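# Close a spring-loaded cabinet door and slide its bolt up

## Task

A small cabinet is fixed to the desk and a spring keeps forcing its door open. Close that door, then drive the latch bolt at the top of the door far up into the bracket mounted on the frame above it. Afterwards release everything and back the robot away. The door must stay shut and bolted without the robot holding it, and the robot must not topple or be left leaning.

## Robot and tools

ROBOT. A Rainbow Robotics RB-Y1: a base with two drive wheels and two rear casters (0.66 m long, 0.58 m wide, front edge 0.10 m ahead of the wheel axle), a folding leg/torso, a head and two 7-joint arms with parallel grippers. The base only drives straight or turns in place; it cannot move sideways. A bent leg may poke out beyond the front edge of the base.

FRAMES. Base frame: origin on the floor halfway between the drive wheels, x ahead, y to the left, z up. The state reports chest, left_hand and right_hand in this frame. chest is a spine point 0.08 m under the shoulders, its x along the chest's facing. Each hand point lies between the finger pads; fingers extend along the hand's -z and close along its x. Printed hand positions can be off, more so at full reach. Odometry frame = the base frame at the start of the scene; base_odometry counts wheel rotation only (slip looks like travel), heading positive leftward, -3.142 to 3.142.

execute_actions. Argument "actions": a list holding one action, or empty (then it only reports state and images). Argument "cameras": list from head_camera, left_wrist_camera, right_wrist_camera, all; omitted, null or ["all"] gives every camera, [] gives none; an unknown name rejects the call. An action may contain:
- "base": exactly one relative command, measured from where the base last reported itself: {"translate_m": d}, metres, -3 to 3, positive forward; or {"rotate_rad": d}, radians, -3.2 to 3.2, positive counter-clockwise seen from above. A base move that would need over 8.667 s is rejected.
- "joints": one flat dict for the whole robot keyed by joint name, every value an absolute target (radians, or metres for grippers). Ranges and signs: torso_squat_rad 0 to 1.2 (0 tall, more lowers the chest level); torso_shift_rad -0.3 to 0.6 (positive pushes hips forward); torso_pitch_rad -0.2 to 1.4 (positive leans forward); torso_yaw_rad -1.5 to 1.5 (positive left). Per arm: shoulder_pitch -2.356 to 2.356 (0 hanging, negative raises it forward/up/inward); left_shoulder_roll_rad 0 to 3.141 and right_shoulder_roll_rad -3.141 to 0 (away from the body is positive on the left, negative on the right); shoulder_yaw -2.094 to 2.094 (positive swings a bent forearm leftward, both arms); elbow -2.617 to 0.01 (0 straight, negative bends forward); forearm_roll -3.141 to 3.141 and hand_roll -2.705 to 2.705 (positive counter-clockwise from above on a hanging arm, both arms); wrist_pitch -1.57 to 1.919 (negative tips hand forward); gripper_m 0 to 0.1 (pad gap). head_pan_rad -0.523 to 0.523 (relative to chest, positive left); head_tilt_rad -0.35 to 1.57 (positive looks down). Done tolerance is ±0.02 rad, ±0.004 m for grippers.
- "speeds": caps for this action only, translate_m 0.05 to 0.4 m/s, rotate_rad 0.1 to 1.509 rad/s (defaults are the maxima).
- "min_time_s": 0.1 to 8, lower bound on each arm/head motion's duration.
All parts start at once. Unnamed joints may still push toward earlier targets. Unknown keys or out-of-range numbers reject the call with no motion. Torso combinations must also satisfy: squat+shift <= 1.52; squat-shift+pitch <= 1.57; shift+0.5 pitch-0.4 squat <= 0.7; shift+0.3 pitch-0.5 squat <= 0.39, or the torso stops short with off_target. Top speeds: arm joints 1 rad/s (wrist joints and forearm_roll 1.5), head 1.5, squat and pitch 0.3, shift 0.15, yaw 0.6, grippers 0.1 m/s.

wait: "seconds" 0 to 10; nothing new is commanded; returns state and images.
zoom_image: "camera" and "region" [x0, y0, x1, y1] in pixels of that camera's latest full image, top-left origin, at most 504 by 504. head_camera is 896x504; wrist cameras are 644x364.
finished_scene: "scene" = number of the scene being closed; final and irreversible, the result says whether the goal held.

RESULTS. base_status and joint_status describe how each commanded motion ended: done (for the base, wheels turned the full amount, slip possible); off_target (resting away from target, may keep pushing); limit_stop_at_<name> (built-in limit); limit_stop_at_own_body (guard halted an arm/hand before touching torso, head, leg or base; move them apart); contact_stop (torso or arm met strong resistance); stopped_with_arm (torso halted because an arm contact-stopped); time_out. After contact_stop, time_out or stopped_with_arm, the whole group (torso joints, or one arm's seven joints) freezes and forgets its targets. "joint command not followed" plus a cause line means an arm's targets were withheld because of self or arm-to-arm proximity; such joints show not_followed and may be retried later; grippers still move. on_its_own lists uncommanded parts; "held at" is the target held, not the position. If a result reports a stop, the rest of that reply's calls are skipped. A pictures line names the order of returned images.

CAUTIONS. After a contact stop, first retreat the arm in its own action, then the torso. The leg pressing furniture can shove the base backward unreported. The base keeps spinning its wheels against obstacles. Never let the arms collide or squeeze each other. Joint torque reaching the load limits (shoulders 65.1, elbow 33.4, wrist joints and forearm_roll 23.2 N m) freezes the robot 10 s. Motors heating to 80 °C brake an arm (warning from 65 °C); resend targets afterwards. Avoid heavy weight far ahead of the wheels, which tips the robot. Avoid slamming the door, hard shoves, drops. To grip, command a gap at least 0.005 m under the object's width; off_target is then expected. The robot keeps holding its last command while you think.

Each tool is called after "Request:" in YAML: its name, and indented under it one key for each argument.

## Session

Request:
execute_actions:
  actions: []

Scene clock: 0.00 s.
base_odometry: x=+0.000 y=+0.000 heading=+0.000 (m, m, rad; odometry frame)
base_status: not commanded
joint_positions: torso_squat_rad=+0.350 torso_shift_rad=+0.001 torso_pitch_rad=+0.002 torso_yaw_rad=+0.000 left_shoulder_pitch_rad=+0.054 left_shoulder_roll_rad=+0.021 left_shoulder_yaw_rad=+0.046 left_elbow_rad=-0.152 left_forearm_roll_rad=-0.039 left_wrist_pitch_rad=+0.036 left_hand_roll_rad=+0.031 left_gripper_m=+0.100 right_shoulder_pitch_rad=+0.017 right_shoulder_roll_rad=-0.026 right_shoulder_yaw_rad=-0.018 right_elbow_rad=-0.282 right_forearm_roll_rad=-0.019 right_wrist_pitch_rad=+0.009 right_hand_roll_rad=-0.027 right_gripper_m=+0.100 head_pan_rad=+0.000 head_tilt_rad=+0.400
joint_status: not commanded
chest: x=-0.2267 y=+0.0010 z=+1.2475 quat_wxyz=(+1.000, -0.001, +0.001, +0.000) (m; base frame)
left_hand: x=-0.2011 y=+0.2401 z=+0.5623 quat_wxyz=(+0.999, +0.013, -0.032, +0.027) (m; base frame)
right_hand: x=-0.1057 y=-0.2431 z=+0.5734 quat_wxyz=(+0.991, -0.013, -0.127, -0.033) (m; base frame)
pictures: head_camera, left_wrist_camera, right_wrist_camera
Images, in order (width x height): head_camera 896x504, left_wrist_camera 644x364, right_wrist_camera 644x364.

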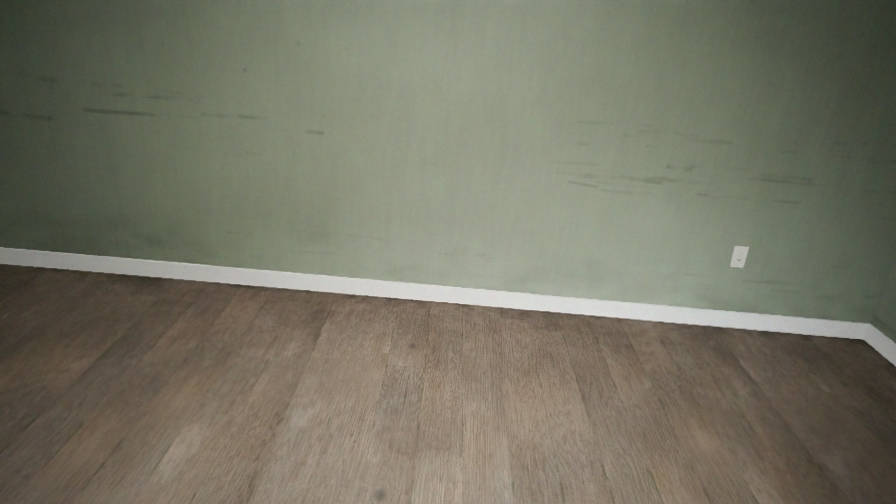

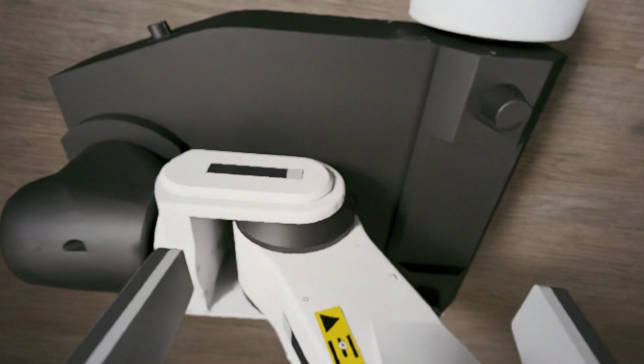

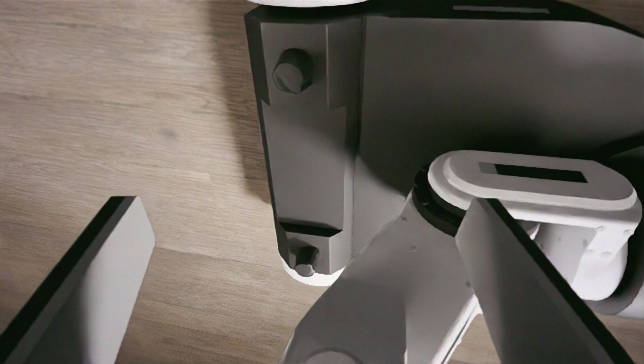

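Request:
execute_actions:
  actions:
    - {"base":{"rotate_rad":1.0},"joints":{"head_pan_rad":0.52}}
  cameras: ["head_camera"]

Scene clock: 5.07 s.
base_odometry: x=+0.000 y=+0.000 heading=+1.000 (m, m, rad; odometry frame)
base_status: done
joint_positions: torso_squat_rad=+0.350 torso_shift_rad=+0.001 torso_pitch_rad=+0.002 torso_yaw_rad=+0.000 left_shoulder_pitch_rad=+0.054 left_shoulder_roll_rad=+0.021 left_shoulder_yaw_rad=+0.046 left_elbow_rad=-0.152 left_forearm_roll_rad=-0.039 left_wrist_pitch_rad=+0.036 left_hand_roll_rad=+0.031 left_gripper_m=+0.100 right_shoulder_pitch_rad=+0.017 right_shoulder_roll_rad=-0.026 right_shoulder_yaw_rad=-0.018 right_elbow_rad=-0.282 right_forearm_roll_rad=-0.019 right_wrist_pitch_rad=+0.009 right_hand_roll_rad=-0.027 right_gripper_m=+0.100 head_pan_rad=+0.520 head_tilt_rad=+0.400
joint_status: all done
chest: x=-0.2267 y=+0.0009 z=+1.2475 quat_wxyz=(+1.000, -0.001, +0.001, +0.000) (m; base frame)
left_hand: x=-0.2011 y=+0.2402 z=+0.5623 quat_wxyz=(+0.999, +0.013, -0.032, +0.027) (m; base frame)
right_hand: x=-0.1058 y=-0.2431 z=+0.5734 quat_wxyz=(+0.991, -0.012, -0.127, -0.033) (m; base frame)
pictures: head_camera
camera_calibration (this result's frames):
head_camera: T_world_to_cam=[[0.494543, -0.865063, 0.0842209, -0.0261927], [-0.266619, -0.243219, -0.932609, 1.34777], [0.827249, 0.43876, -0.350925, 0.620258], [0, 0, 0, 1]] pos_world=[-0.140814, 0.0329999, 1.47681]
Images, in order (width x height): head_camera 896x504.

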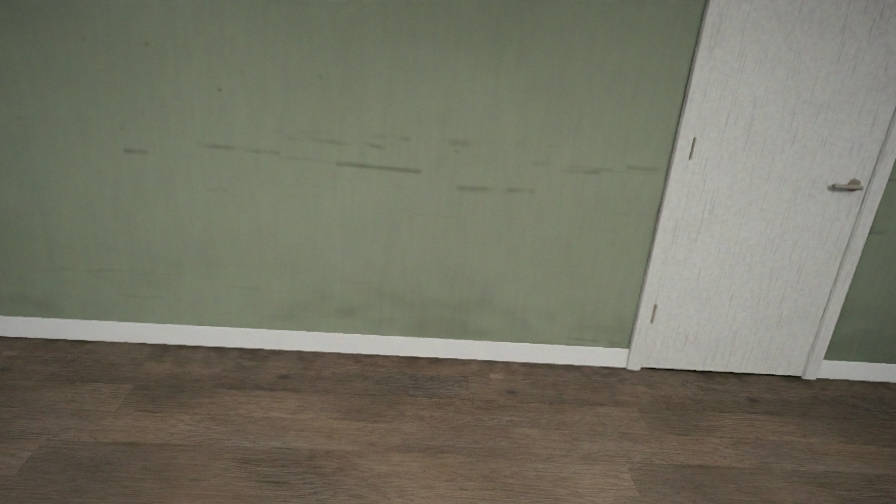

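Request:
execute_actions:
  actions:
    - {"base":{"rotate_rad":1.3}}
  cameras: ["head_camera"]

Scene clock: 10.03 s.
base_odometry: x=+0.000 y=+0.000 heading=+2.299 (m, m, rad; odometry frame)
base_status: done
joint_positions: torso_squat_rad=+0.350 torso_shift_rad=+0.001 torso_pitch_rad=+0.002 torso_yaw_rad=+0.000 left_shoulder_pitch_rad=+0.054 left_shoulder_roll_rad=+0.021 left_shoulder_yaw_rad=+0.046 left_elbow_rad=-0.152 left_forearm_roll_rad=-0.039 left_wrist_pitch_rad=+0.036 left_hand_roll_rad=+0.031 left_gripper_m=+0.100 right_shoulder_pitch_rad=+0.017 right_shoulder_roll_rad=-0.026 right_shoulder_yaw_rad=-0.018 right_elbow_rad=-0.282 right_forearm_roll_rad=-0.019 right_wrist_pitch_rad=+0.009 right_hand_roll_rad=-0.027 right_gripper_m=+0.100 head_pan_rad=+0.520 head_tilt_rad=+0.400
joint_status: not commanded
chest: x=-0.2268 y=+0.0009 z=+1.2475 quat_wxyz=(+1.000, -0.001, +0.001, +0.000) (m; base frame)
left_hand: x=-0.2011 y=+0.2402 z=+0.5623 quat_wxyz=(+0.999, +0.013, -0.032, +0.027) (m; base frame)
right_hand: x=-0.1058 y=-0.2431 z=+0.5734 quat_wxyz=(+0.991, -0.012, -0.127, -0.033) (m; base frame)
pictures: head_camera
camera_calibration (this result's frames):
head_camera: T_world_to_cam=[[0.494542, -0.865063, 0.0842285, -0.0261951], [-0.266602, -0.243217, -0.932614, 1.34777], [0.827256, 0.438761, -0.350908, 0.620255], [0, 0, 0, 1]] pos_world=[-0.140836, 0.0329976, 1.47681]
Images, in order (width x height): head_camera 896x504.

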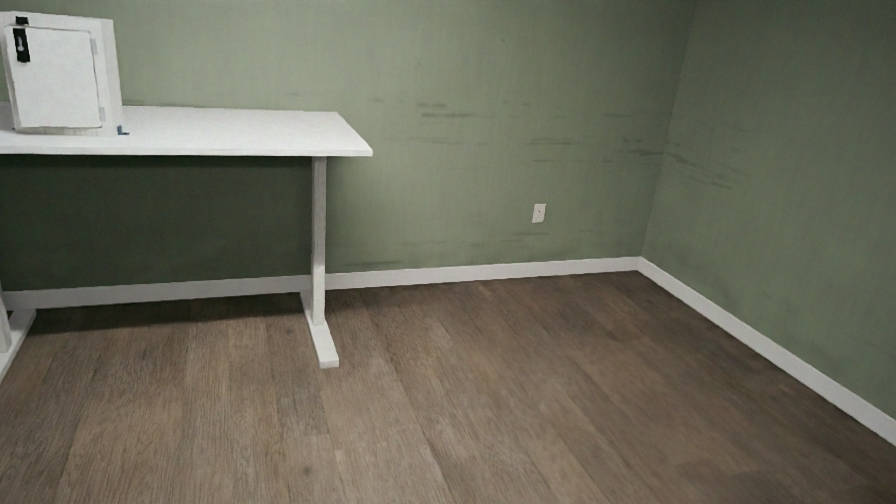

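Request:
execute_actions:
  actions:
    - {"base":{"rotate_rad":1.05},"joints":{"head_pan_rad":0,"head_tilt_rad":0.3}}
  cameras: ["head_camera"]

Scene clock: 15.07 s.
base_odometry: x=+0.000 y=+0.000 heading=-2.935 (m, m, rad; odometry frame)
base_status: done
joint_positions: torso_squat_rad=+0.350 torso_shift_rad=+0.001 torso_pitch_rad=+0.002 torso_yaw_rad=+0.000 left_shoulder_pitch_rad=+0.054 left_shoulder_roll_rad=+0.021 left_shoulder_yaw_rad=+0.046 left_elbow_rad=-0.152 left_forearm_roll_rad=-0.039 left_wrist_pitch_rad=+0.036 left_hand_roll_rad=+0.031 left_gripper_m=+0.100 right_shoulder_pitch_rad=+0.017 right_shoulder_roll_rad=-0.026 right_shoulder_yaw_rad=-0.018 right_elbow_rad=-0.282 right_forearm_roll_rad=-0.019 right_wrist_pitch_rad=+0.009 right_hand_roll_rad=-0.027 right_gripper_m=+0.100 head_pan_rad=+0.000 head_tilt_rad=+0.300
joint_status: all done
chest: x=-0.2268 y=+0.0009 z=+1.2475 quat_wxyz=(+1.000, -0.001, +0.001, +0.000) (m; base frame)
left_hand: x=-0.2011 y=+0.2402 z=+0.5623 quat_wxyz=(+0.999, +0.013, -0.032, +0.027) (m; base frame)
right_hand: x=-0.1058 y=-0.2431 z=+0.5734 quat_wxyz=(+0.991, -0.012, -0.127, -0.033) (m; base frame)
pictures: head_camera
camera_calibration (this result's frames):
head_camera: T_world_to_cam=[[-0.00900869, -0.996358, 0.0847911, -0.129784], [-0.256741, -0.0796473, -0.963193, 1.39385], [0.966438, -0.0304464, -0.255088, 0.510574], [0, 0, 0, 1]] pos_world=[-0.136749, -0.00274979, 1.4838]
Images, in order (width x height): head_camera 896x504.

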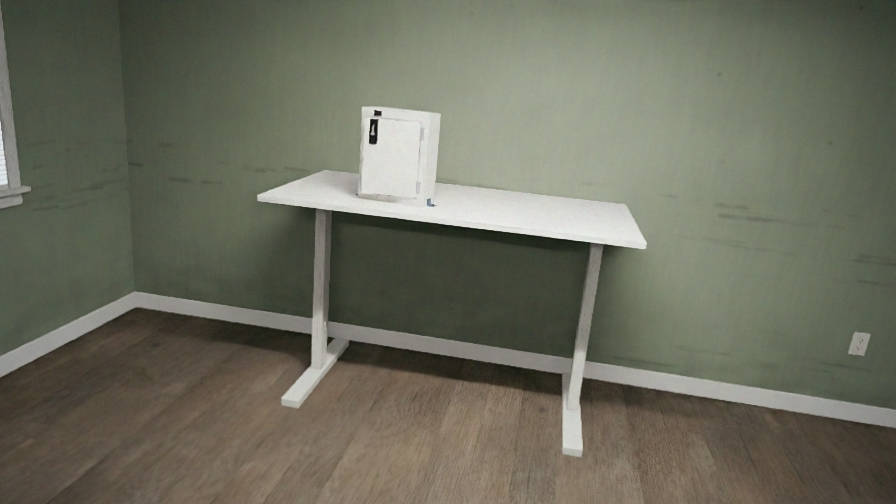

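Request:
zoom_image:
  camera: "head_camera"
  region: [320, 90, 480, 220]

Region (320, 90, 480, 220) of head_camera's 896x504 image, scaled by 3.150, with more detail than that image has; it fills the top 410 rows of this view, and the rest is white.

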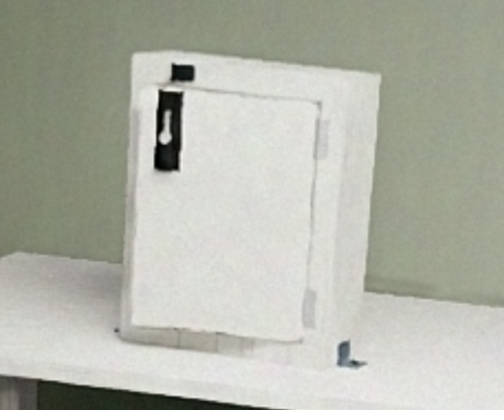

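Request:
execute_actions:
  actions:
    - {"base":{"rotate_rad":0.196}}
  cameras: []

Request:
execute_actions:
  actions:
    - {"base":{"translate_m":1.73},"joints":{"left_shoulder_pitch_rad":-0.6,"left_shoulder_roll_rad":0.05,"left_shoulder_yaw_rad":0,"left_elbow_rad":-1.7,"left_forearm_roll_rad":0,"left_wrist_pitch_rad":0.73,"left_hand_roll_rad":0,"left_gripper_m":0,"right_shoulder_pitch_rad":-0.6,"right_shoulder_roll_rad":-0.05,"right_shoulder_yaw_rad":0,"right_elbow_rad":-1.7,"right_forearm_roll_rad":0,"right_wrist_pitch_rad":0.73,"right_hand_roll_rad":0,"right_gripper_m":0},"min_time_s":3}
  cameras: []

Request:
execute_actions:
  actions:
    - {"base":{"rotate_rad":-0.391}}

Scene clock: 79.87 s.
base_odometry: x=+0.000 y=+0.000 heading=-2.739 (m, m, rad; odometry frame)
base_status: done
joint_positions: torso_squat_rad=+0.350 torso_shift_rad=+0.001 torso_pitch_rad=+0.002 torso_yaw_rad=+0.000 left_shoulder_pitch_rad=+0.054 left_shoulder_roll_rad=+0.021 left_shoulder_yaw_rad=+0.046 left_elbow_rad=-0.152 left_forearm_roll_rad=-0.039 left_wrist_pitch_rad=+0.036 left_hand_roll_rad=+0.031 left_gripper_m=+0.100 right_shoulder_pitch_rad=+0.017 right_shoulder_roll_rad=-0.026 right_shoulder_yaw_rad=-0.018 right_elbow_rad=-0.282 right_forearm_roll_rad=-0.019 right_wrist_pitch_rad=+0.009 right_hand_roll_rad=-0.027 right_gripper_m=+0.100 head_pan_rad=+0.000 head_tilt_rad=+0.300
joint_status: not commanded
chest: x=-0.2267 y=+0.0009 z=+1.2475 quat_wxyz=(+1.000, -0.001, +0.001, +0.000) (m; base frame)
left_hand: x=-0.2011 y=+0.2402 z=+0.5623 quat_wxyz=(+0.999, +0.013, -0.032, +0.027) (m; base frame)
right_hand: x=-0.1058 y=-0.2431 z=+0.5734 quat_wxyz=(+0.991, -0.012, -0.127, -0.033) (m; base frame)
pictures: none
No camera images: the call's "cameras" was empty. Leave "cameras" out to get every camera's image.

Scene clock: 85.67 s.
base_odometry: x=-1.591 y=-0.679 heading=-2.738 (m, m, rad; odometry frame)
base_status: done
joint_positions: torso_squat_rad=+0.350 torso_shift_rad=+0.001 torso_pitch_rad=+0.002 torso_yaw_rad=+0.000 left_shoulder_pitch_rad=-0.600 left_shoulder_roll_rad=+0.050 left_shoulder_yaw_rad=+0.000 left_elbow_rad=-1.700 left_forearm_roll_rad=+0.000 left_wrist_pitch_rad=+0.730 left_hand_roll_rad=+0.000 left_gripper_m=+0.000 right_shoulder_pitch_rad=-0.600 right_shoulder_roll_rad=-0.050 right_shoulder_yaw_rad=+0.000 right_elbow_rad=-1.700 right_forearm_roll_rad=+0.000 right_wrist_pitch_rad=+0.730 right_hand_roll_rad=+0.000 right_gripper_m=+0.001 head_pan_rad=+0.000 head_tilt_rad=+0.300
joint_status: all done
chest: x=-0.2267 y=+0.0009 z=+1.2475 quat_wxyz=(+1.000, -0.001, +0.001, +0.000) (m; base frame)
left_hand: x=+0.3868 y=+0.1253 z=+1.2405 quat_wxyz=(+0.715, -0.024, -0.693, -0.094) (m; base frame)
right_hand: x=+0.3867 y=-0.1240 z=+1.2404 quat_wxyz=(+0.715, +0.022, -0.692, +0.094) (m; base frame)
pictures: none
No camera images: the call's "cameras" was empty. Leave "cameras" out to get every camera's image.

Scene clock: 87.77 s.
base_odometry: x=-1.591 y=-0.679 heading=-3.129 (m, m, rad; odometry frame)
base_status: done
joint_positions: torso_squat_rad=+0.350 torso_shift_rad=+0.001 torso_pitch_rad=+0.002 torso_yaw_rad=+0.000 left_shoulder_pitch_rad=-0.600 left_shoulder_roll_rad=+0.050 left_shoulder_yaw_rad=+0.000 left_elbow_rad=-1.700 left_forearm_roll_rad=+0.000 left_wrist_pitch_rad=+0.730 left_hand_roll_rad=+0.000 left_gripper_m=+0.000 right_shoulder_pitch_rad=-0.600 right_shoulder_roll_rad=-0.050 right_shoulder_yaw_rad=+0.000 right_elbow_rad=-1.700 right_forearm_roll_rad=+0.000 right_wrist_pitch_rad=+0.730 right_hand_roll_rad=+0.000 right_gripper_m=+0.001 head_pan_rad=+0.000 head_tilt_rad=+0.300
joint_status: not commanded
chest: x=-0.2267 y=+0.0010 z=+1.2475 quat_wxyz=(+1.000, -0.001, +0.001, +0.000) (m; base frame)
left_hand: x=+0.3868 y=+0.1253 z=+1.2405 quat_wxyz=(+0.715, -0.024, -0.693, -0.094) (m; base frame)
right_hand: x=+0.3867 y=-0.1239 z=+1.2405 quat_wxyz=(+0.715, +0.022, -0.692, +0.095) (m; base frame)
pictures: head_camera, left_wrist_camera, right_wrist_camera
camera_calibration (this result's frames):
head_camera: T_world_to_cam=[[-0.00900673, -0.996352, 0.0848571, -0.129823], [-0.256788, -0.0797102, -0.963175, 1.39384], [0.966426, -0.0304653, -0.255133, 0.510586], [0, 0, 0, 1]] pos_world=[-0.136693, -0.0026912, 1.48379]
left_wrist_camera: T_world_to_cam=[[0.115816, -0.0918503, 0.989015, -1.25246], [-0.696287, -0.717609, 0.0148925, 0.389199], [0.708358, -0.690363, -0.147065, 0.0756858], [0, 0, 0, 1]] pos_world=[0.362437, 0.216505, 1.24403]
right_wrist_camera: T_world_to_cam=[[-0.0570355, -0.151674, -0.986784, 1.22985], [-0.774671, 0.630215, -0.0520921, 0.471155], [0.629787, 0.761462, -0.153442, 0.123052], [0, 0, 0, 1]] pos_world=[0.357639, -0.204092, 1.25702]
Images, in order (width x height): head_camera 896x504, left_wrist_camera 644x364, right_wrist_camera 644x364.

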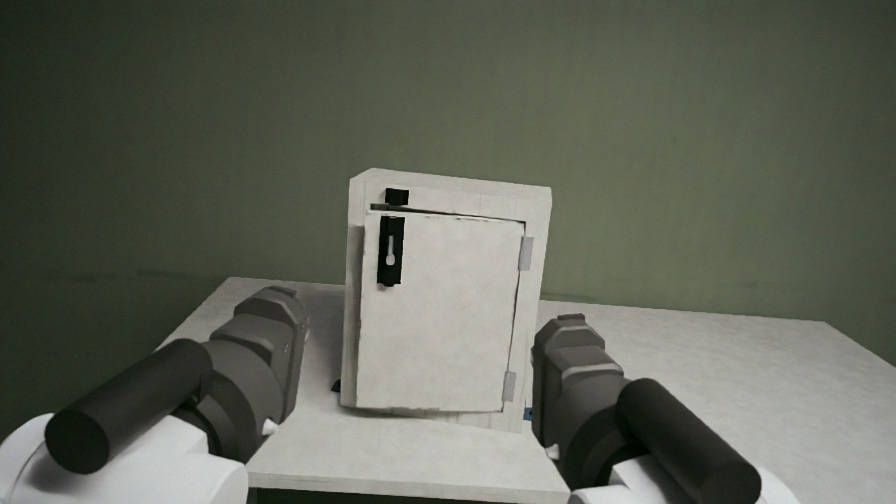

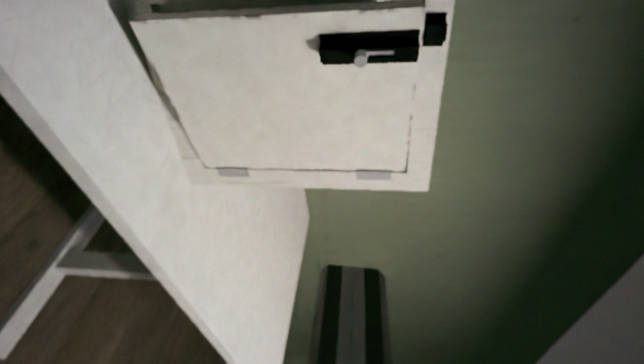

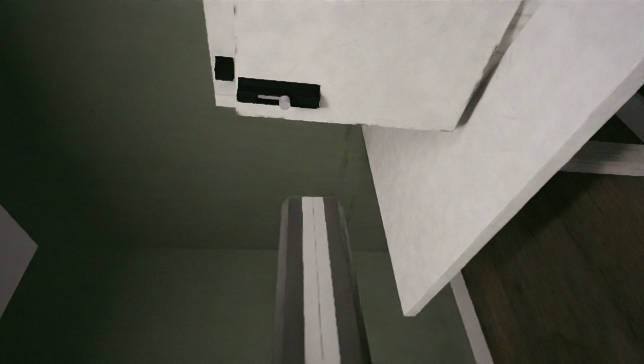

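Request:
execute_actions:
  actions:
    - {"base":{"translate_m":0.2},"joints":{"torso_squat_rad":0.48,"left_shoulder_yaw_rad":-0.13,"right_shoulder_pitch_rad":0.3,"right_elbow_rad":-1.9,"right_wrist_pitch_rad":-0.3,"head_tilt_rad":0.4},"speeds":{"translate_m":0.15}}
  cameras: ["head_camera","left_wrist_camera"]

Scene clock: 103.53 s.
base_odometry: x=-1.791 y=-0.681 heading=-3.130 (m, m, rad; odometry frame)
base_status: done
joint_positions: torso_squat_rad=+0.480 torso_shift_rad=+0.001 torso_pitch_rad=+0.002 torso_yaw_rad=+0.000 left_shoulder_pitch_rad=-0.600 left_shoulder_roll_rad=+0.050 left_shoulder_yaw_rad=-0.130 left_elbow_rad=-1.700 left_forearm_roll_rad=+0.000 left_wrist_pitch_rad=+0.730 left_hand_roll_rad=+0.000 left_gripper_m=+0.000 right_shoulder_pitch_rad=+0.300 right_shoulder_roll_rad=-0.050 right_shoulder_yaw_rad=+0.000 right_elbow_rad=-1.900 right_forearm_roll_rad=+0.000 right_wrist_pitch_rad=-0.300 right_hand_roll_rad=+0.000 right_gripper_m=+0.001 head_pan_rad=+0.000 head_tilt_rad=+0.400
joint_status: all done
chest: x=-0.2268 y=+0.0009 z=+1.2108 quat_wxyz=(+1.000, -0.001, +0.001, +0.000) (m; base frame)
left_hand: x=+0.3730 y=+0.0651 z=+1.1957 quat_wxyz=(+0.709, -0.036, -0.687, -0.157) (m; base frame)
right_hand: x=+0.1971 y=-0.2701 z=+1.0768 quat_wxyz=(+0.575, -0.054, -0.816, +0.001) (m; base frame)
pictures: head_camera, left_wrist_camera
camera_calibration (this result's frames):
head_camera: T_world_to_cam=[[-0.000693793, -0.996359, 0.085258, -0.125636], [-0.351633, -0.0795702, -0.93275, 1.29615], [0.936137, -0.0306267, -0.350298, 0.629347], [0, 0, 0, 1]] pos_world=[-0.133474, -0.00276874, 1.44015]
left_wrist_camera: T_world_to_cam=[[0.10008, -0.172822, 0.979855, -1.19], [-0.770593, -0.636444, -0.0335462, 0.417413], [0.629421, -0.751712, -0.196871, 0.13026], [0, 0, 0, 1]] pos_world=[0.358762, 0.157921, 1.20567]
Images, in order (width x height): head_camera 896x504, left_wrist_camera 644x364.

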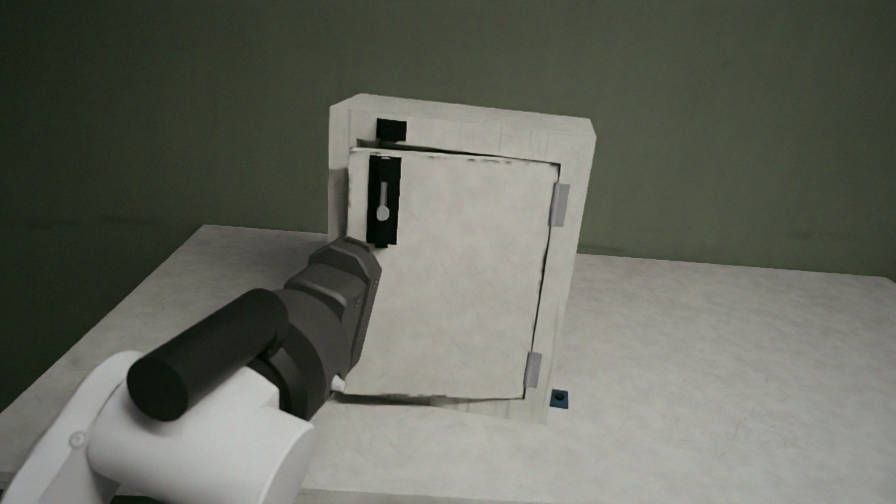

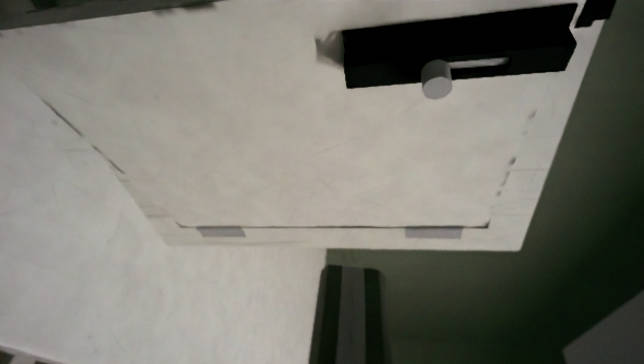

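Request:
execute_actions:
  actions:
    - {"base":{"translate_m":0.08},"joints":{"torso_squat_rad":0.455,"left_shoulder_yaw_rad":-0.145,"right_elbow_rad":-2.2},"speeds":{"translate_m":0.1}}
  cameras: ["head_camera","left_wrist_camera"]

Scene clock: 110.97 s.
base_odometry: x=-1.871 y=-0.682 heading=-3.130 (m, m, rad; odometry frame)
base_status: done
joint_positions: torso_squat_rad=+0.455 torso_shift_rad=+0.001 torso_pitch_rad=+0.002 torso_yaw_rad=+0.000 left_shoulder_pitch_rad=-0.600 left_shoulder_roll_rad=+0.050 left_shoulder_yaw_rad=-0.145 left_elbow_rad=-1.700 left_forearm_roll_rad=+0.000 left_wrist_pitch_rad=+0.730 left_hand_roll_rad=+0.000 left_gripper_m=+0.000 right_shoulder_pitch_rad=+0.300 right_shoulder_roll_rad=-0.050 right_shoulder_yaw_rad=+0.000 right_elbow_rad=-2.200 right_forearm_roll_rad=+0.000 right_wrist_pitch_rad=-0.300 right_hand_roll_rad=+0.000 right_gripper_m=+0.001 head_pan_rad=+0.000 head_tilt_rad=+0.400
joint_status: all done
chest: x=-0.2267 y=+0.0009 z=+1.2187 quat_wxyz=(+1.000, -0.001, +0.001, +0.000) (m; base frame)
left_hand: x=+0.3711 y=+0.0583 z=+1.2023 quat_wxyz=(+0.708, -0.038, -0.686, -0.164) (m; base frame)
right_hand: x=+0.1595 y=-0.2579 z=+1.2219 quat_wxyz=(+0.447, -0.053, -0.893, +0.009) (m; base frame)
pictures: head_camera, left_wrist_camera
camera_calibration (this result's frames):
head_camera: T_world_to_cam=[[-0.000683181, -0.996358, 0.0852641, -0.126313], [-0.351724, -0.0795766, -0.932715, 1.30347], [0.936103, -0.0306266, -0.350389, 0.63215], [0, 0, 0, 1]] pos_world=[-0.133383, -0.00276711, 1.44803]
left_wrist_camera: T_world_to_cam=[[0.0977969, -0.181949, 0.978433, -1.19439], [-0.778567, -0.62637, -0.0386597, 0.420341], [0.619895, -0.757994, -0.202916, 0.13885], [0, 0, 0, 1]] pos_world=[0.357998, 0.15122, 1.21305]
Images, in order (width x height): head_camera 896x504, left_wrist_camera 644x364.

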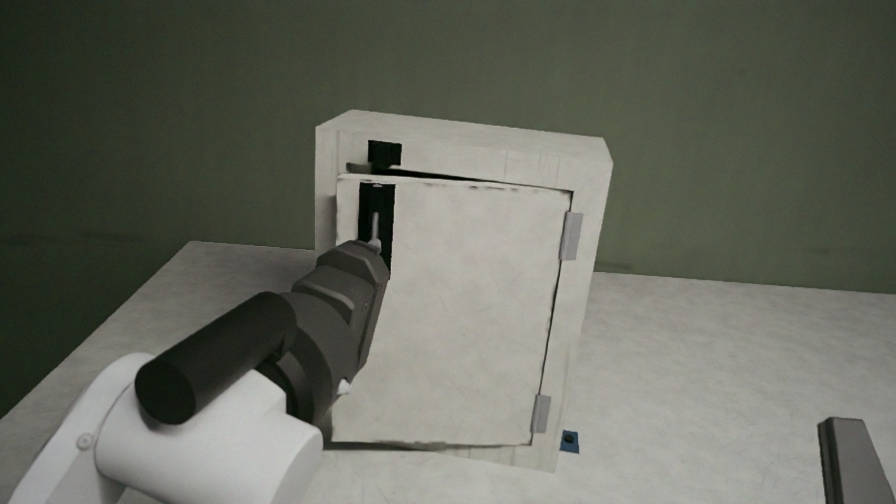

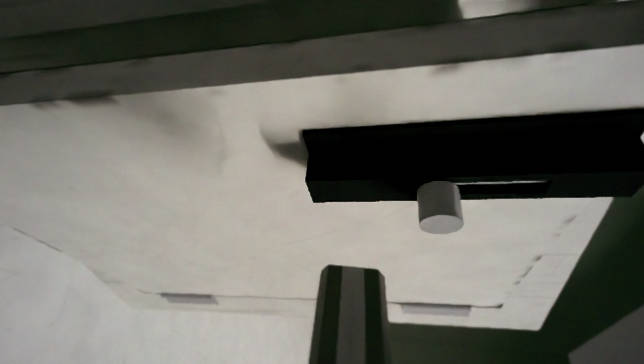

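Request:
execute_actions:
  actions:
    - {"base":{"translate_m":0.035},"joints":{"left_shoulder_yaw_rad":-0.132},"speeds":{"translate_m":0.05}}
  cameras: ["head_camera","left_wrist_camera"]

Scene clock: 114.60 s.
base_odometry: x=-1.906 y=-0.682 heading=-3.130 (m, m, rad; odometry frame)
base_status: done
joint_positions: torso_squat_rad=+0.455 torso_shift_rad=+0.001 torso_pitch_rad=+0.002 torso_yaw_rad=+0.000 left_shoulder_pitch_rad=-0.600 left_shoulder_roll_rad=+0.050 left_shoulder_yaw_rad=-0.132 left_elbow_rad=-1.700 left_forearm_roll_rad=+0.000 left_wrist_pitch_rad=+0.730 left_hand_roll_rad=+0.000 left_gripper_m=+0.000 right_shoulder_pitch_rad=+0.300 right_shoulder_roll_rad=-0.050 right_shoulder_yaw_rad=+0.000 right_elbow_rad=-2.200 right_forearm_roll_rad=+0.000 right_wrist_pitch_rad=-0.300 right_hand_roll_rad=+0.000 right_gripper_m=+0.001 head_pan_rad=+0.000 head_tilt_rad=+0.400
joint_status: all done
chest: x=-0.2268 y=+0.0009 z=+1.2187 quat_wxyz=(+1.000, -0.001, +0.001, +0.000) (m; base frame)
left_hand: x=+0.3727 y=+0.0641 z=+1.2034 quat_wxyz=(+0.708, -0.037, -0.687, -0.158) (m; base frame)
right_hand: x=+0.1594 y=-0.2579 z=+1.2219 quat_wxyz=(+0.447, -0.053, -0.893, +0.009) (m; base frame)
pictures: head_camera, left_wrist_camera
camera_calibration (this result's frames):
head_camera: T_world_to_cam=[[-0.000687231, -0.996358, 0.085263, -0.12631], [-0.351585, -0.0795788, -0.932768, 1.30352], [0.936156, -0.0306182, -0.350249, 0.632078], [0, 0, 0, 1]] pos_world=[-0.133511, -0.00276408, 1.44804]
left_wrist_camera: T_world_to_cam=[[0.099678, -0.174134, 0.979664, -1.19726], [-0.771738, -0.635012, -0.0343506, 0.418118], [0.62808, -0.75262, -0.197683, 0.132792], [0, 0, 0, 1]] pos_world=[0.358615, 0.156967, 1.21353]
Images, in order (width x height): head_camera 896x504, left_wrist_camera 644x364.

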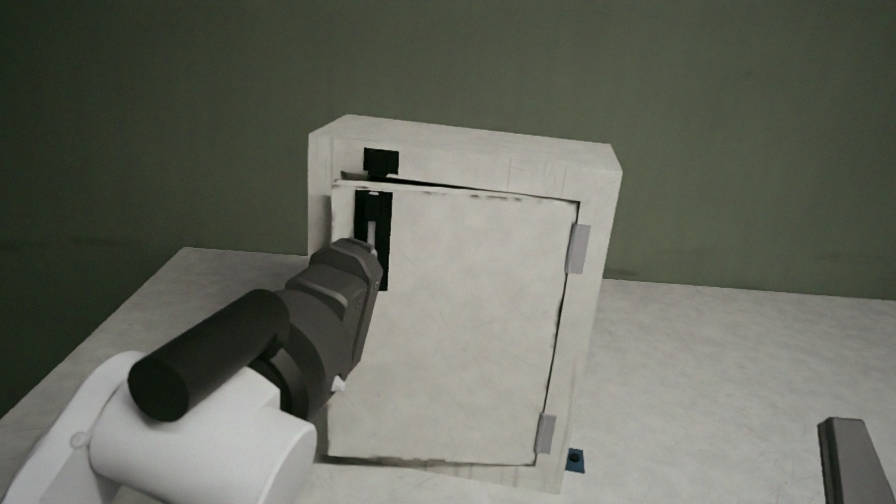

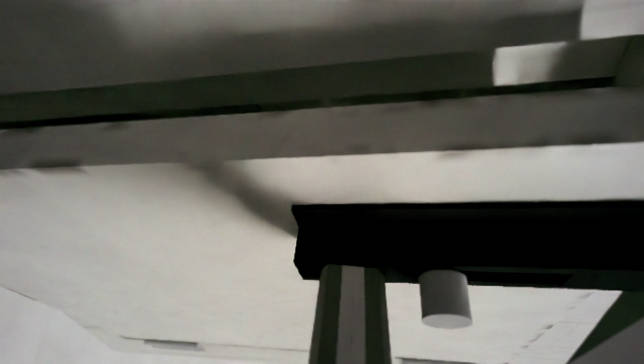

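Request:
execute_actions:
  actions:
    - {"base":{"translate_m":0.03},"speeds":{"translate_m":0.05}}

Scene clock: 128.07 s.
base_odometry: x=-1.936 y=-0.683 heading=-3.131 (m, m, rad; odometry frame)
base_status: done
joint_positions: torso_squat_rad=+0.455 torso_shift_rad=+0.001 torso_pitch_rad=+0.001 torso_yaw_rad=+0.000 left_shoulder_pitch_rad=-0.600 left_shoulder_roll_rad=+0.050 left_shoulder_yaw_rad=-0.132 left_elbow_rad=-1.700 left_forearm_roll_rad=+0.000 left_wrist_pitch_rad=+0.730 left_hand_roll_rad=+0.000 left_gripper_m=+0.000 right_shoulder_pitch_rad=+0.300 right_shoulder_roll_rad=-0.050 right_shoulder_yaw_rad=+0.000 right_elbow_rad=-2.200 right_forearm_roll_rad=+0.000 right_wrist_pitch_rad=-0.300 right_hand_roll_rad=+0.000 right_gripper_m=+0.001 head_pan_rad=+0.000 head_tilt_rad=+0.400
joint_status: not commanded
chest: x=-0.2269 y=+0.0009 z=+1.2187 quat_wxyz=(+1.000, -0.001, +0.001, +0.000) (m; base frame)
left_hand: x=+0.3725 y=+0.0641 z=+1.2036 quat_wxyz=(+0.708, -0.037, -0.687, -0.158) (m; base frame)
right_hand: x=+0.1593 y=-0.2579 z=+1.2220 quat_wxyz=(+0.447, -0.053, -0.893, +0.009) (m; base frame)
pictures: head_camera, left_wrist_camera, right_wrist_camera
camera_calibration (this result's frames):
head_camera: T_world_to_cam=[[-0.000701373, -0.996358, 0.0852627, -0.126312], [-0.351381, -0.0795801, -0.932844, 1.3036], [0.936232, -0.0306139, -0.350046, 0.631985], [0, 0, 0, 1]] pos_world=[-0.133713, -0.00276388, 1.44805]
left_wrist_camera: T_world_to_cam=[[0.0994254, -0.174102, 0.979695, -1.19732], [-0.771725, -0.635018, -0.0345297, 0.41821], [0.628136, -0.752622, -0.197495, 0.132689], [0, 0, 0, 1]] pos_world=[0.35844, 0.15698, 1.21366]
right_wrist_camera: T_world_to_cam=[[0.55783, -0.1434, -0.817473, 0.875642], [-0.457938, 0.768278, -0.44726, 0.846557], [0.692184, 0.623847, 0.362901, -0.310936], [0, 0, 0, 1]] pos_world=[0.114435, -0.330848, 1.20728]
Images, in order (width x height): head_camera 896x504, left_wrist_camera 644x364, right_wrist_camera 644x364.

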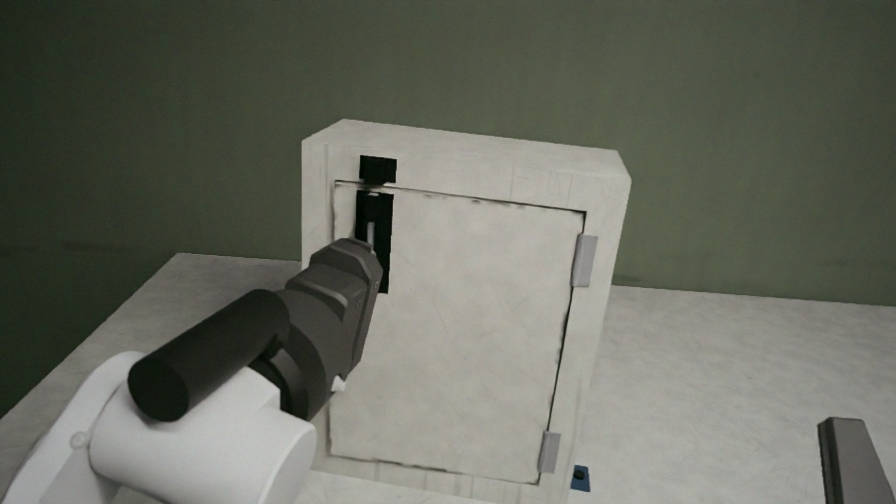

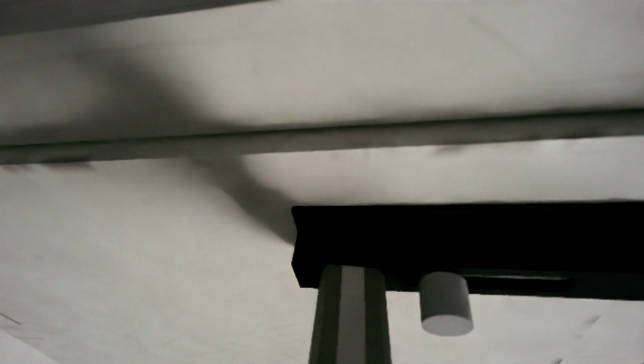

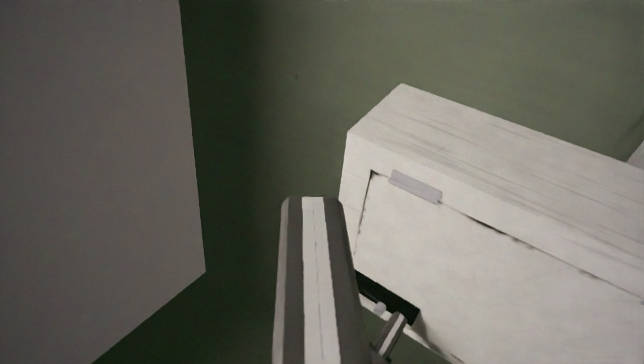

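Request:
execute_actions:
  actions:
    - {"base":{"translate_m":0.006},"joints":{"torso_squat_rad":0.43},"speeds":{"translate_m":0.05}}
  cameras: ["head_camera","left_wrist_camera"]

Scene clock: 131.00 s.
base_odometry: x=-1.942 y=-0.683 heading=-3.131 (m, m, rad; odometry frame)
base_status: done
joint_positions: torso_squat_rad=+0.430 torso_shift_rad=+0.001 torso_pitch_rad=+0.001 torso_yaw_rad=+0.000 left_shoulder_pitch_rad=-0.600 left_shoulder_roll_rad=+0.050 left_shoulder_yaw_rad=-0.132 left_elbow_rad=-1.700 left_forearm_roll_rad=+0.000 left_wrist_pitch_rad=+0.730 left_hand_roll_rad=+0.000 left_gripper_m=+0.000 right_shoulder_pitch_rad=+0.300 right_shoulder_roll_rad=-0.050 right_shoulder_yaw_rad=+0.000 right_elbow_rad=-2.200 right_forearm_roll_rad=+0.000 right_wrist_pitch_rad=-0.300 right_hand_roll_rad=+0.000 right_gripper_m=+0.001 head_pan_rad=+0.000 head_tilt_rad=+0.400
joint_status: all done
chest: x=-0.2271 y=+0.0009 z=+1.2262 quat_wxyz=(+1.000, -0.001, +0.001, +0.000) (m; base frame)
left_hand: x=+0.3723 y=+0.0641 z=+1.2110 quat_wxyz=(+0.708, -0.037, -0.687, -0.158) (m; base frame)
right_hand: x=+0.1592 y=-0.2579 z=+1.2296 quat_wxyz=(+0.447, -0.053, -0.893, +0.009) (m; base frame)
pictures: head_camera, left_wrist_camera
camera_calibration (this result's frames):
head_camera: T_world_to_cam=[[-0.000671729, -0.996358, 0.0852681, -0.126941], [-0.351168, -0.0796026, -0.932923, 1.31067], [0.936312, -0.0305701, -0.349835, 0.634512], [0, 0, 0, 1]] pos_world=[-0.133921, -0.00274891, 1.45556]
left_wrist_camera: T_world_to_cam=[[0.099441, -0.174069, 0.9797, -1.20464], [-0.771807, -0.634922, -0.0344709, 0.418222], [0.628033, -0.752711, -0.197485, 0.134312], [0, 0, 0, 1]] pos_world=[0.358224, 0.156946, 1.22113]
Images, in order (width x height): head_camera 896x504, left_wrist_camera 644x364.

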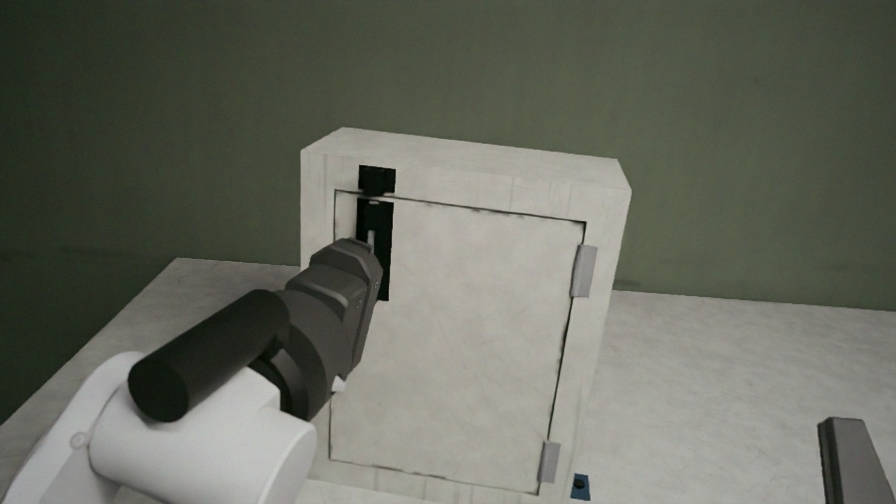

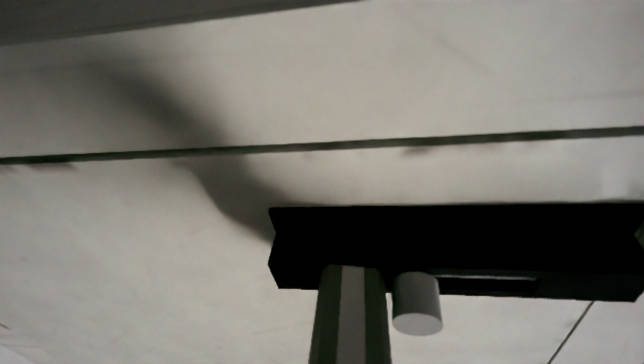

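Request:
execute_actions:
  actions:
    - {"base":{"translate_m":0.002},"joints":{"torso_squat_rad":0.36},"speeds":{"translate_m":0.05}}
  cameras: ["head_camera","left_wrist_camera"]

Scene clock: 133.30 s.
base_odometry: x=-1.944 y=-0.683 heading=-3.131 (m, m, rad; odometry frame)
base_status: done
joint_positions: torso_squat_rad=+0.360 torso_shift_rad=+0.001 torso_pitch_rad=+0.001 torso_yaw_rad=+0.000 left_shoulder_pitch_rad=-0.598 left_shoulder_roll_rad=+0.050 left_shoulder_yaw_rad=-0.133 left_elbow_rad=-1.700 left_forearm_roll_rad=+0.000 left_wrist_pitch_rad=+0.731 left_hand_roll_rad=+0.000 left_gripper_m=+0.000 right_shoulder_pitch_rad=+0.300 right_shoulder_roll_rad=-0.050 right_shoulder_yaw_rad=+0.000 right_elbow_rad=-2.200 right_forearm_roll_rad=+0.000 right_wrist_pitch_rad=-0.300 right_hand_roll_rad=+0.000 right_gripper_m=+0.001 head_pan_rad=+0.000 head_tilt_rad=+0.400
joint_status: all done
chest: x=-0.2272 y=+0.0010 z=+1.2450 quat_wxyz=(+1.000, -0.001, +0.001, +0.000) (m; base frame)
left_hand: x=+0.3722 y=+0.0643 z=+1.2286 quat_wxyz=(+0.709, -0.037, -0.686, -0.158) (m; base frame)
right_hand: x=+0.1591 y=-0.2578 z=+1.2485 quat_wxyz=(+0.447, -0.053, -0.893, +0.009) (m; base frame)
pictures: head_camera, left_wrist_camera
camera_calibration (this result's frames):
head_camera: T_world_to_cam=[[-0.000584775, -0.996352, 0.0853386, -0.128556], [-0.351107, -0.079701, -0.932937, 1.32827], [0.936335, -0.0305085, -0.349779, 0.641132], [0, 0, 0, 1]] pos_world=[-0.134027, -0.00266301, 1.47441]
left_wrist_camera: T_world_to_cam=[[0.102024, -0.174223, 0.979407, -1.22239], [-0.771655, -0.635204, -0.0326114, 0.416537], [0.627805, -0.752438, -0.199246, 0.140303], [0, 0, 0, 1]] pos_world=[0.358053, 0.157186, 1.23876]
Images, in order (width x height): head_camera 896x504, left_wrist_camera 644x364.

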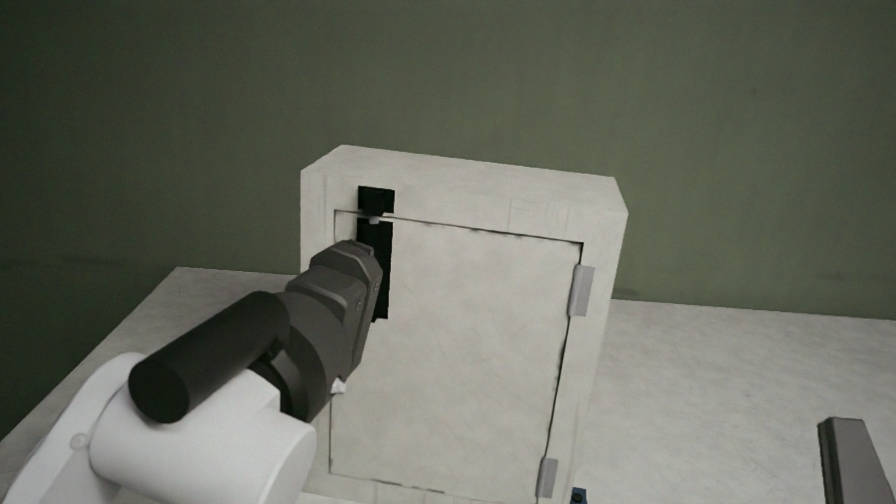

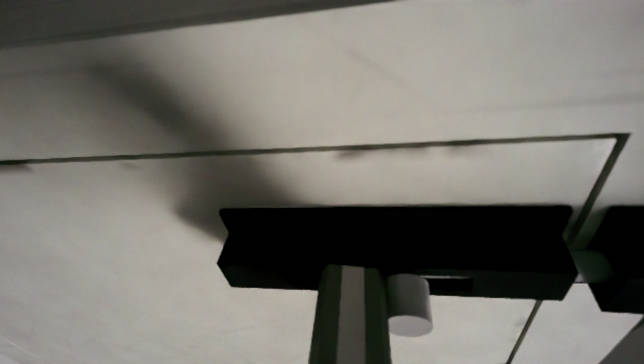

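Going in. About 14 mm more.

Request:
execute_actions:
  actions:
    - {"joints":{"torso_squat_rad":0.295}}
  cameras: ["left_wrist_camera"]

Scene clock: 136.77 s.
base_odometry: x=-1.944 y=-0.683 heading=-3.131 (m, m, rad; odometry frame)
base_status: not commanded
joint_positions: torso_squat_rad=+0.295 torso_shift_rad=+0.001 torso_pitch_rad=+0.001 torso_yaw_rad=+0.000 left_shoulder_pitch_rad=-0.598 left_shoulder_roll_rad=+0.050 left_shoulder_yaw_rad=-0.133 left_elbow_rad=-1.700 left_forearm_roll_rad=+0.000 left_wrist_pitch_rad=+0.731 left_hand_roll_rad=+0.000 left_gripper_m=+0.000 right_shoulder_pitch_rad=+0.300 right_shoulder_roll_rad=-0.050 right_shoulder_yaw_rad=+0.000 right_elbow_rad=-2.200 right_forearm_roll_rad=+0.000 right_wrist_pitch_rad=-0.300 right_hand_roll_rad=+0.000 right_gripper_m=+0.001 head_pan_rad=+0.000 head_tilt_rad=+0.400
joint_status: all done
chest: x=-0.2272 y=+0.0010 z=+1.2597 quat_wxyz=(+1.000, -0.001, +0.001, +0.000) (m; base frame)
left_hand: x=+0.3722 y=+0.0644 z=+1.2432 quat_wxyz=(+0.709, -0.037, -0.686, -0.158) (m; base frame)
right_hand: x=+0.1591 y=-0.2578 z=+1.2632 quat_wxyz=(+0.447, -0.053, -0.893, +0.009) (m; base frame)
pictures: left_wrist_camera
camera_calibration (this result's frames):
left_wrist_camera: T_world_to_cam=[[0.102101, -0.174228, 0.979398, -1.2367], [-0.77164, -0.635226, -0.0325598, 0.416959], [0.627812, -0.752418, -0.199299, 0.143296], [0, 0, 0, 1]] pos_world=[0.358048, 0.157213, 1.25336]
Images, in order (width x height): left_wrist_camera 644x364.

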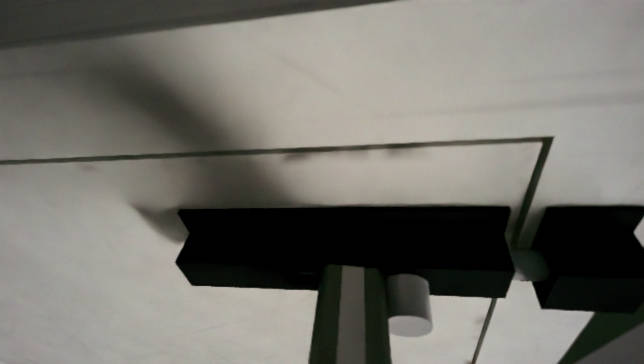

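Request:
execute_actions:
  actions:
    - {"base":{"translate_m":-0.4},"joints":{"torso_squat_rad":0.32}}
  cameras: ["head_camera","left_wrist_camera"]

Scene clock: 140.60 s.
base_odometry: x=-1.544 y=-0.679 heading=-3.132 (m, m, rad; odometry frame)
base_status: done
joint_positions: torso_squat_rad=+0.320 torso_shift_rad=+0.001 torso_pitch_rad=+0.002 torso_yaw_rad=+0.000 left_shoulder_pitch_rad=-0.600 left_shoulder_roll_rad=+0.050 left_shoulder_yaw_rad=-0.132 left_elbow_rad=-1.700 left_forearm_roll_rad=+0.000 left_wrist_pitch_rad=+0.730 left_hand_roll_rad=+0.000 left_gripper_m=+0.000 right_shoulder_pitch_rad=+0.300 right_shoulder_roll_rad=-0.050 right_shoulder_yaw_rad=+0.000 right_elbow_rad=-2.200 right_forearm_roll_rad=+0.000 right_wrist_pitch_rad=-0.300 right_hand_roll_rad=+0.000 right_gripper_m=+0.001 head_pan_rad=+0.000 head_tilt_rad=+0.400
joint_status: all done
chest: x=-0.2268 y=+0.0010 z=+1.2544 quat_wxyz=(+1.000, -0.001, +0.001, +0.000) (m; base frame)
left_hand: x=+0.3727 y=+0.0641 z=+1.2391 quat_wxyz=(+0.708, -0.037, -0.687, -0.158) (m; base frame)
right_hand: x=+0.1595 y=-0.2579 z=+1.2576 quat_wxyz=(+0.447, -0.053, -0.893, +0.009) (m; base frame)
pictures: head_camera, left_wrist_camera
camera_calibration (this result's frames):
head_camera: T_world_to_cam=[[-0.000650679, -0.996358, 0.0852604, -0.129315], [-0.351545, -0.0795904, -0.932782, 1.33685], [0.936171, -0.0305798, -0.350213, 0.644508], [0, 0, 0, 1]] pos_world=[-0.133493, -0.00273528, 1.48372]
left_wrist_camera: T_world_to_cam=[[0.0997594, -0.17408, 0.979665, -1.23223], [-0.771771, -0.634978, -0.0342419, 0.419219], [0.628027, -0.752661, -0.197695, 0.139876], [0, 0, 0, 1]] pos_world=[0.358622, 0.156968, 1.24919]
Images, in order (width x height): head_camera 896x504, left_wrist_camera 644x364.

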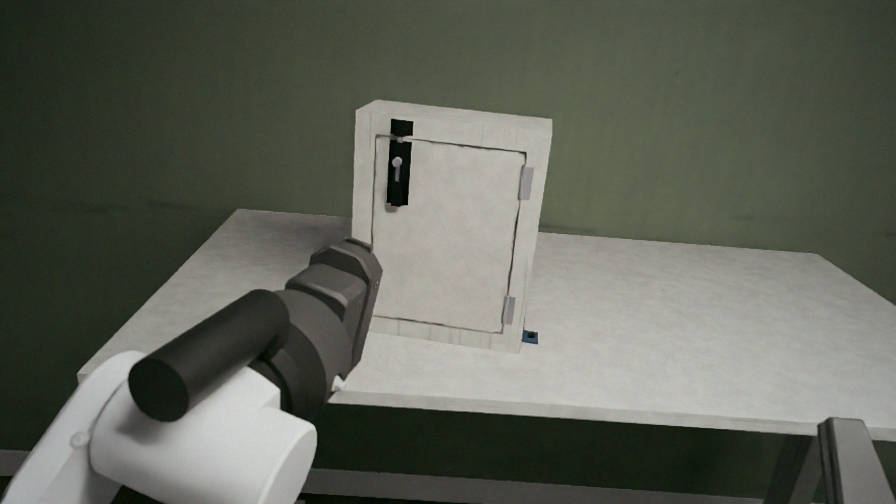

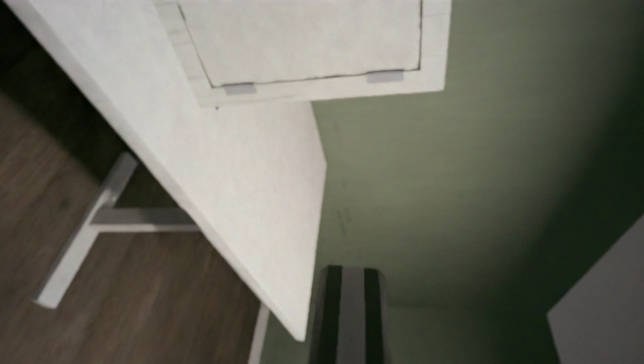

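Request:
finished_scene:
  scene: 1

The scene is finished: the task was done.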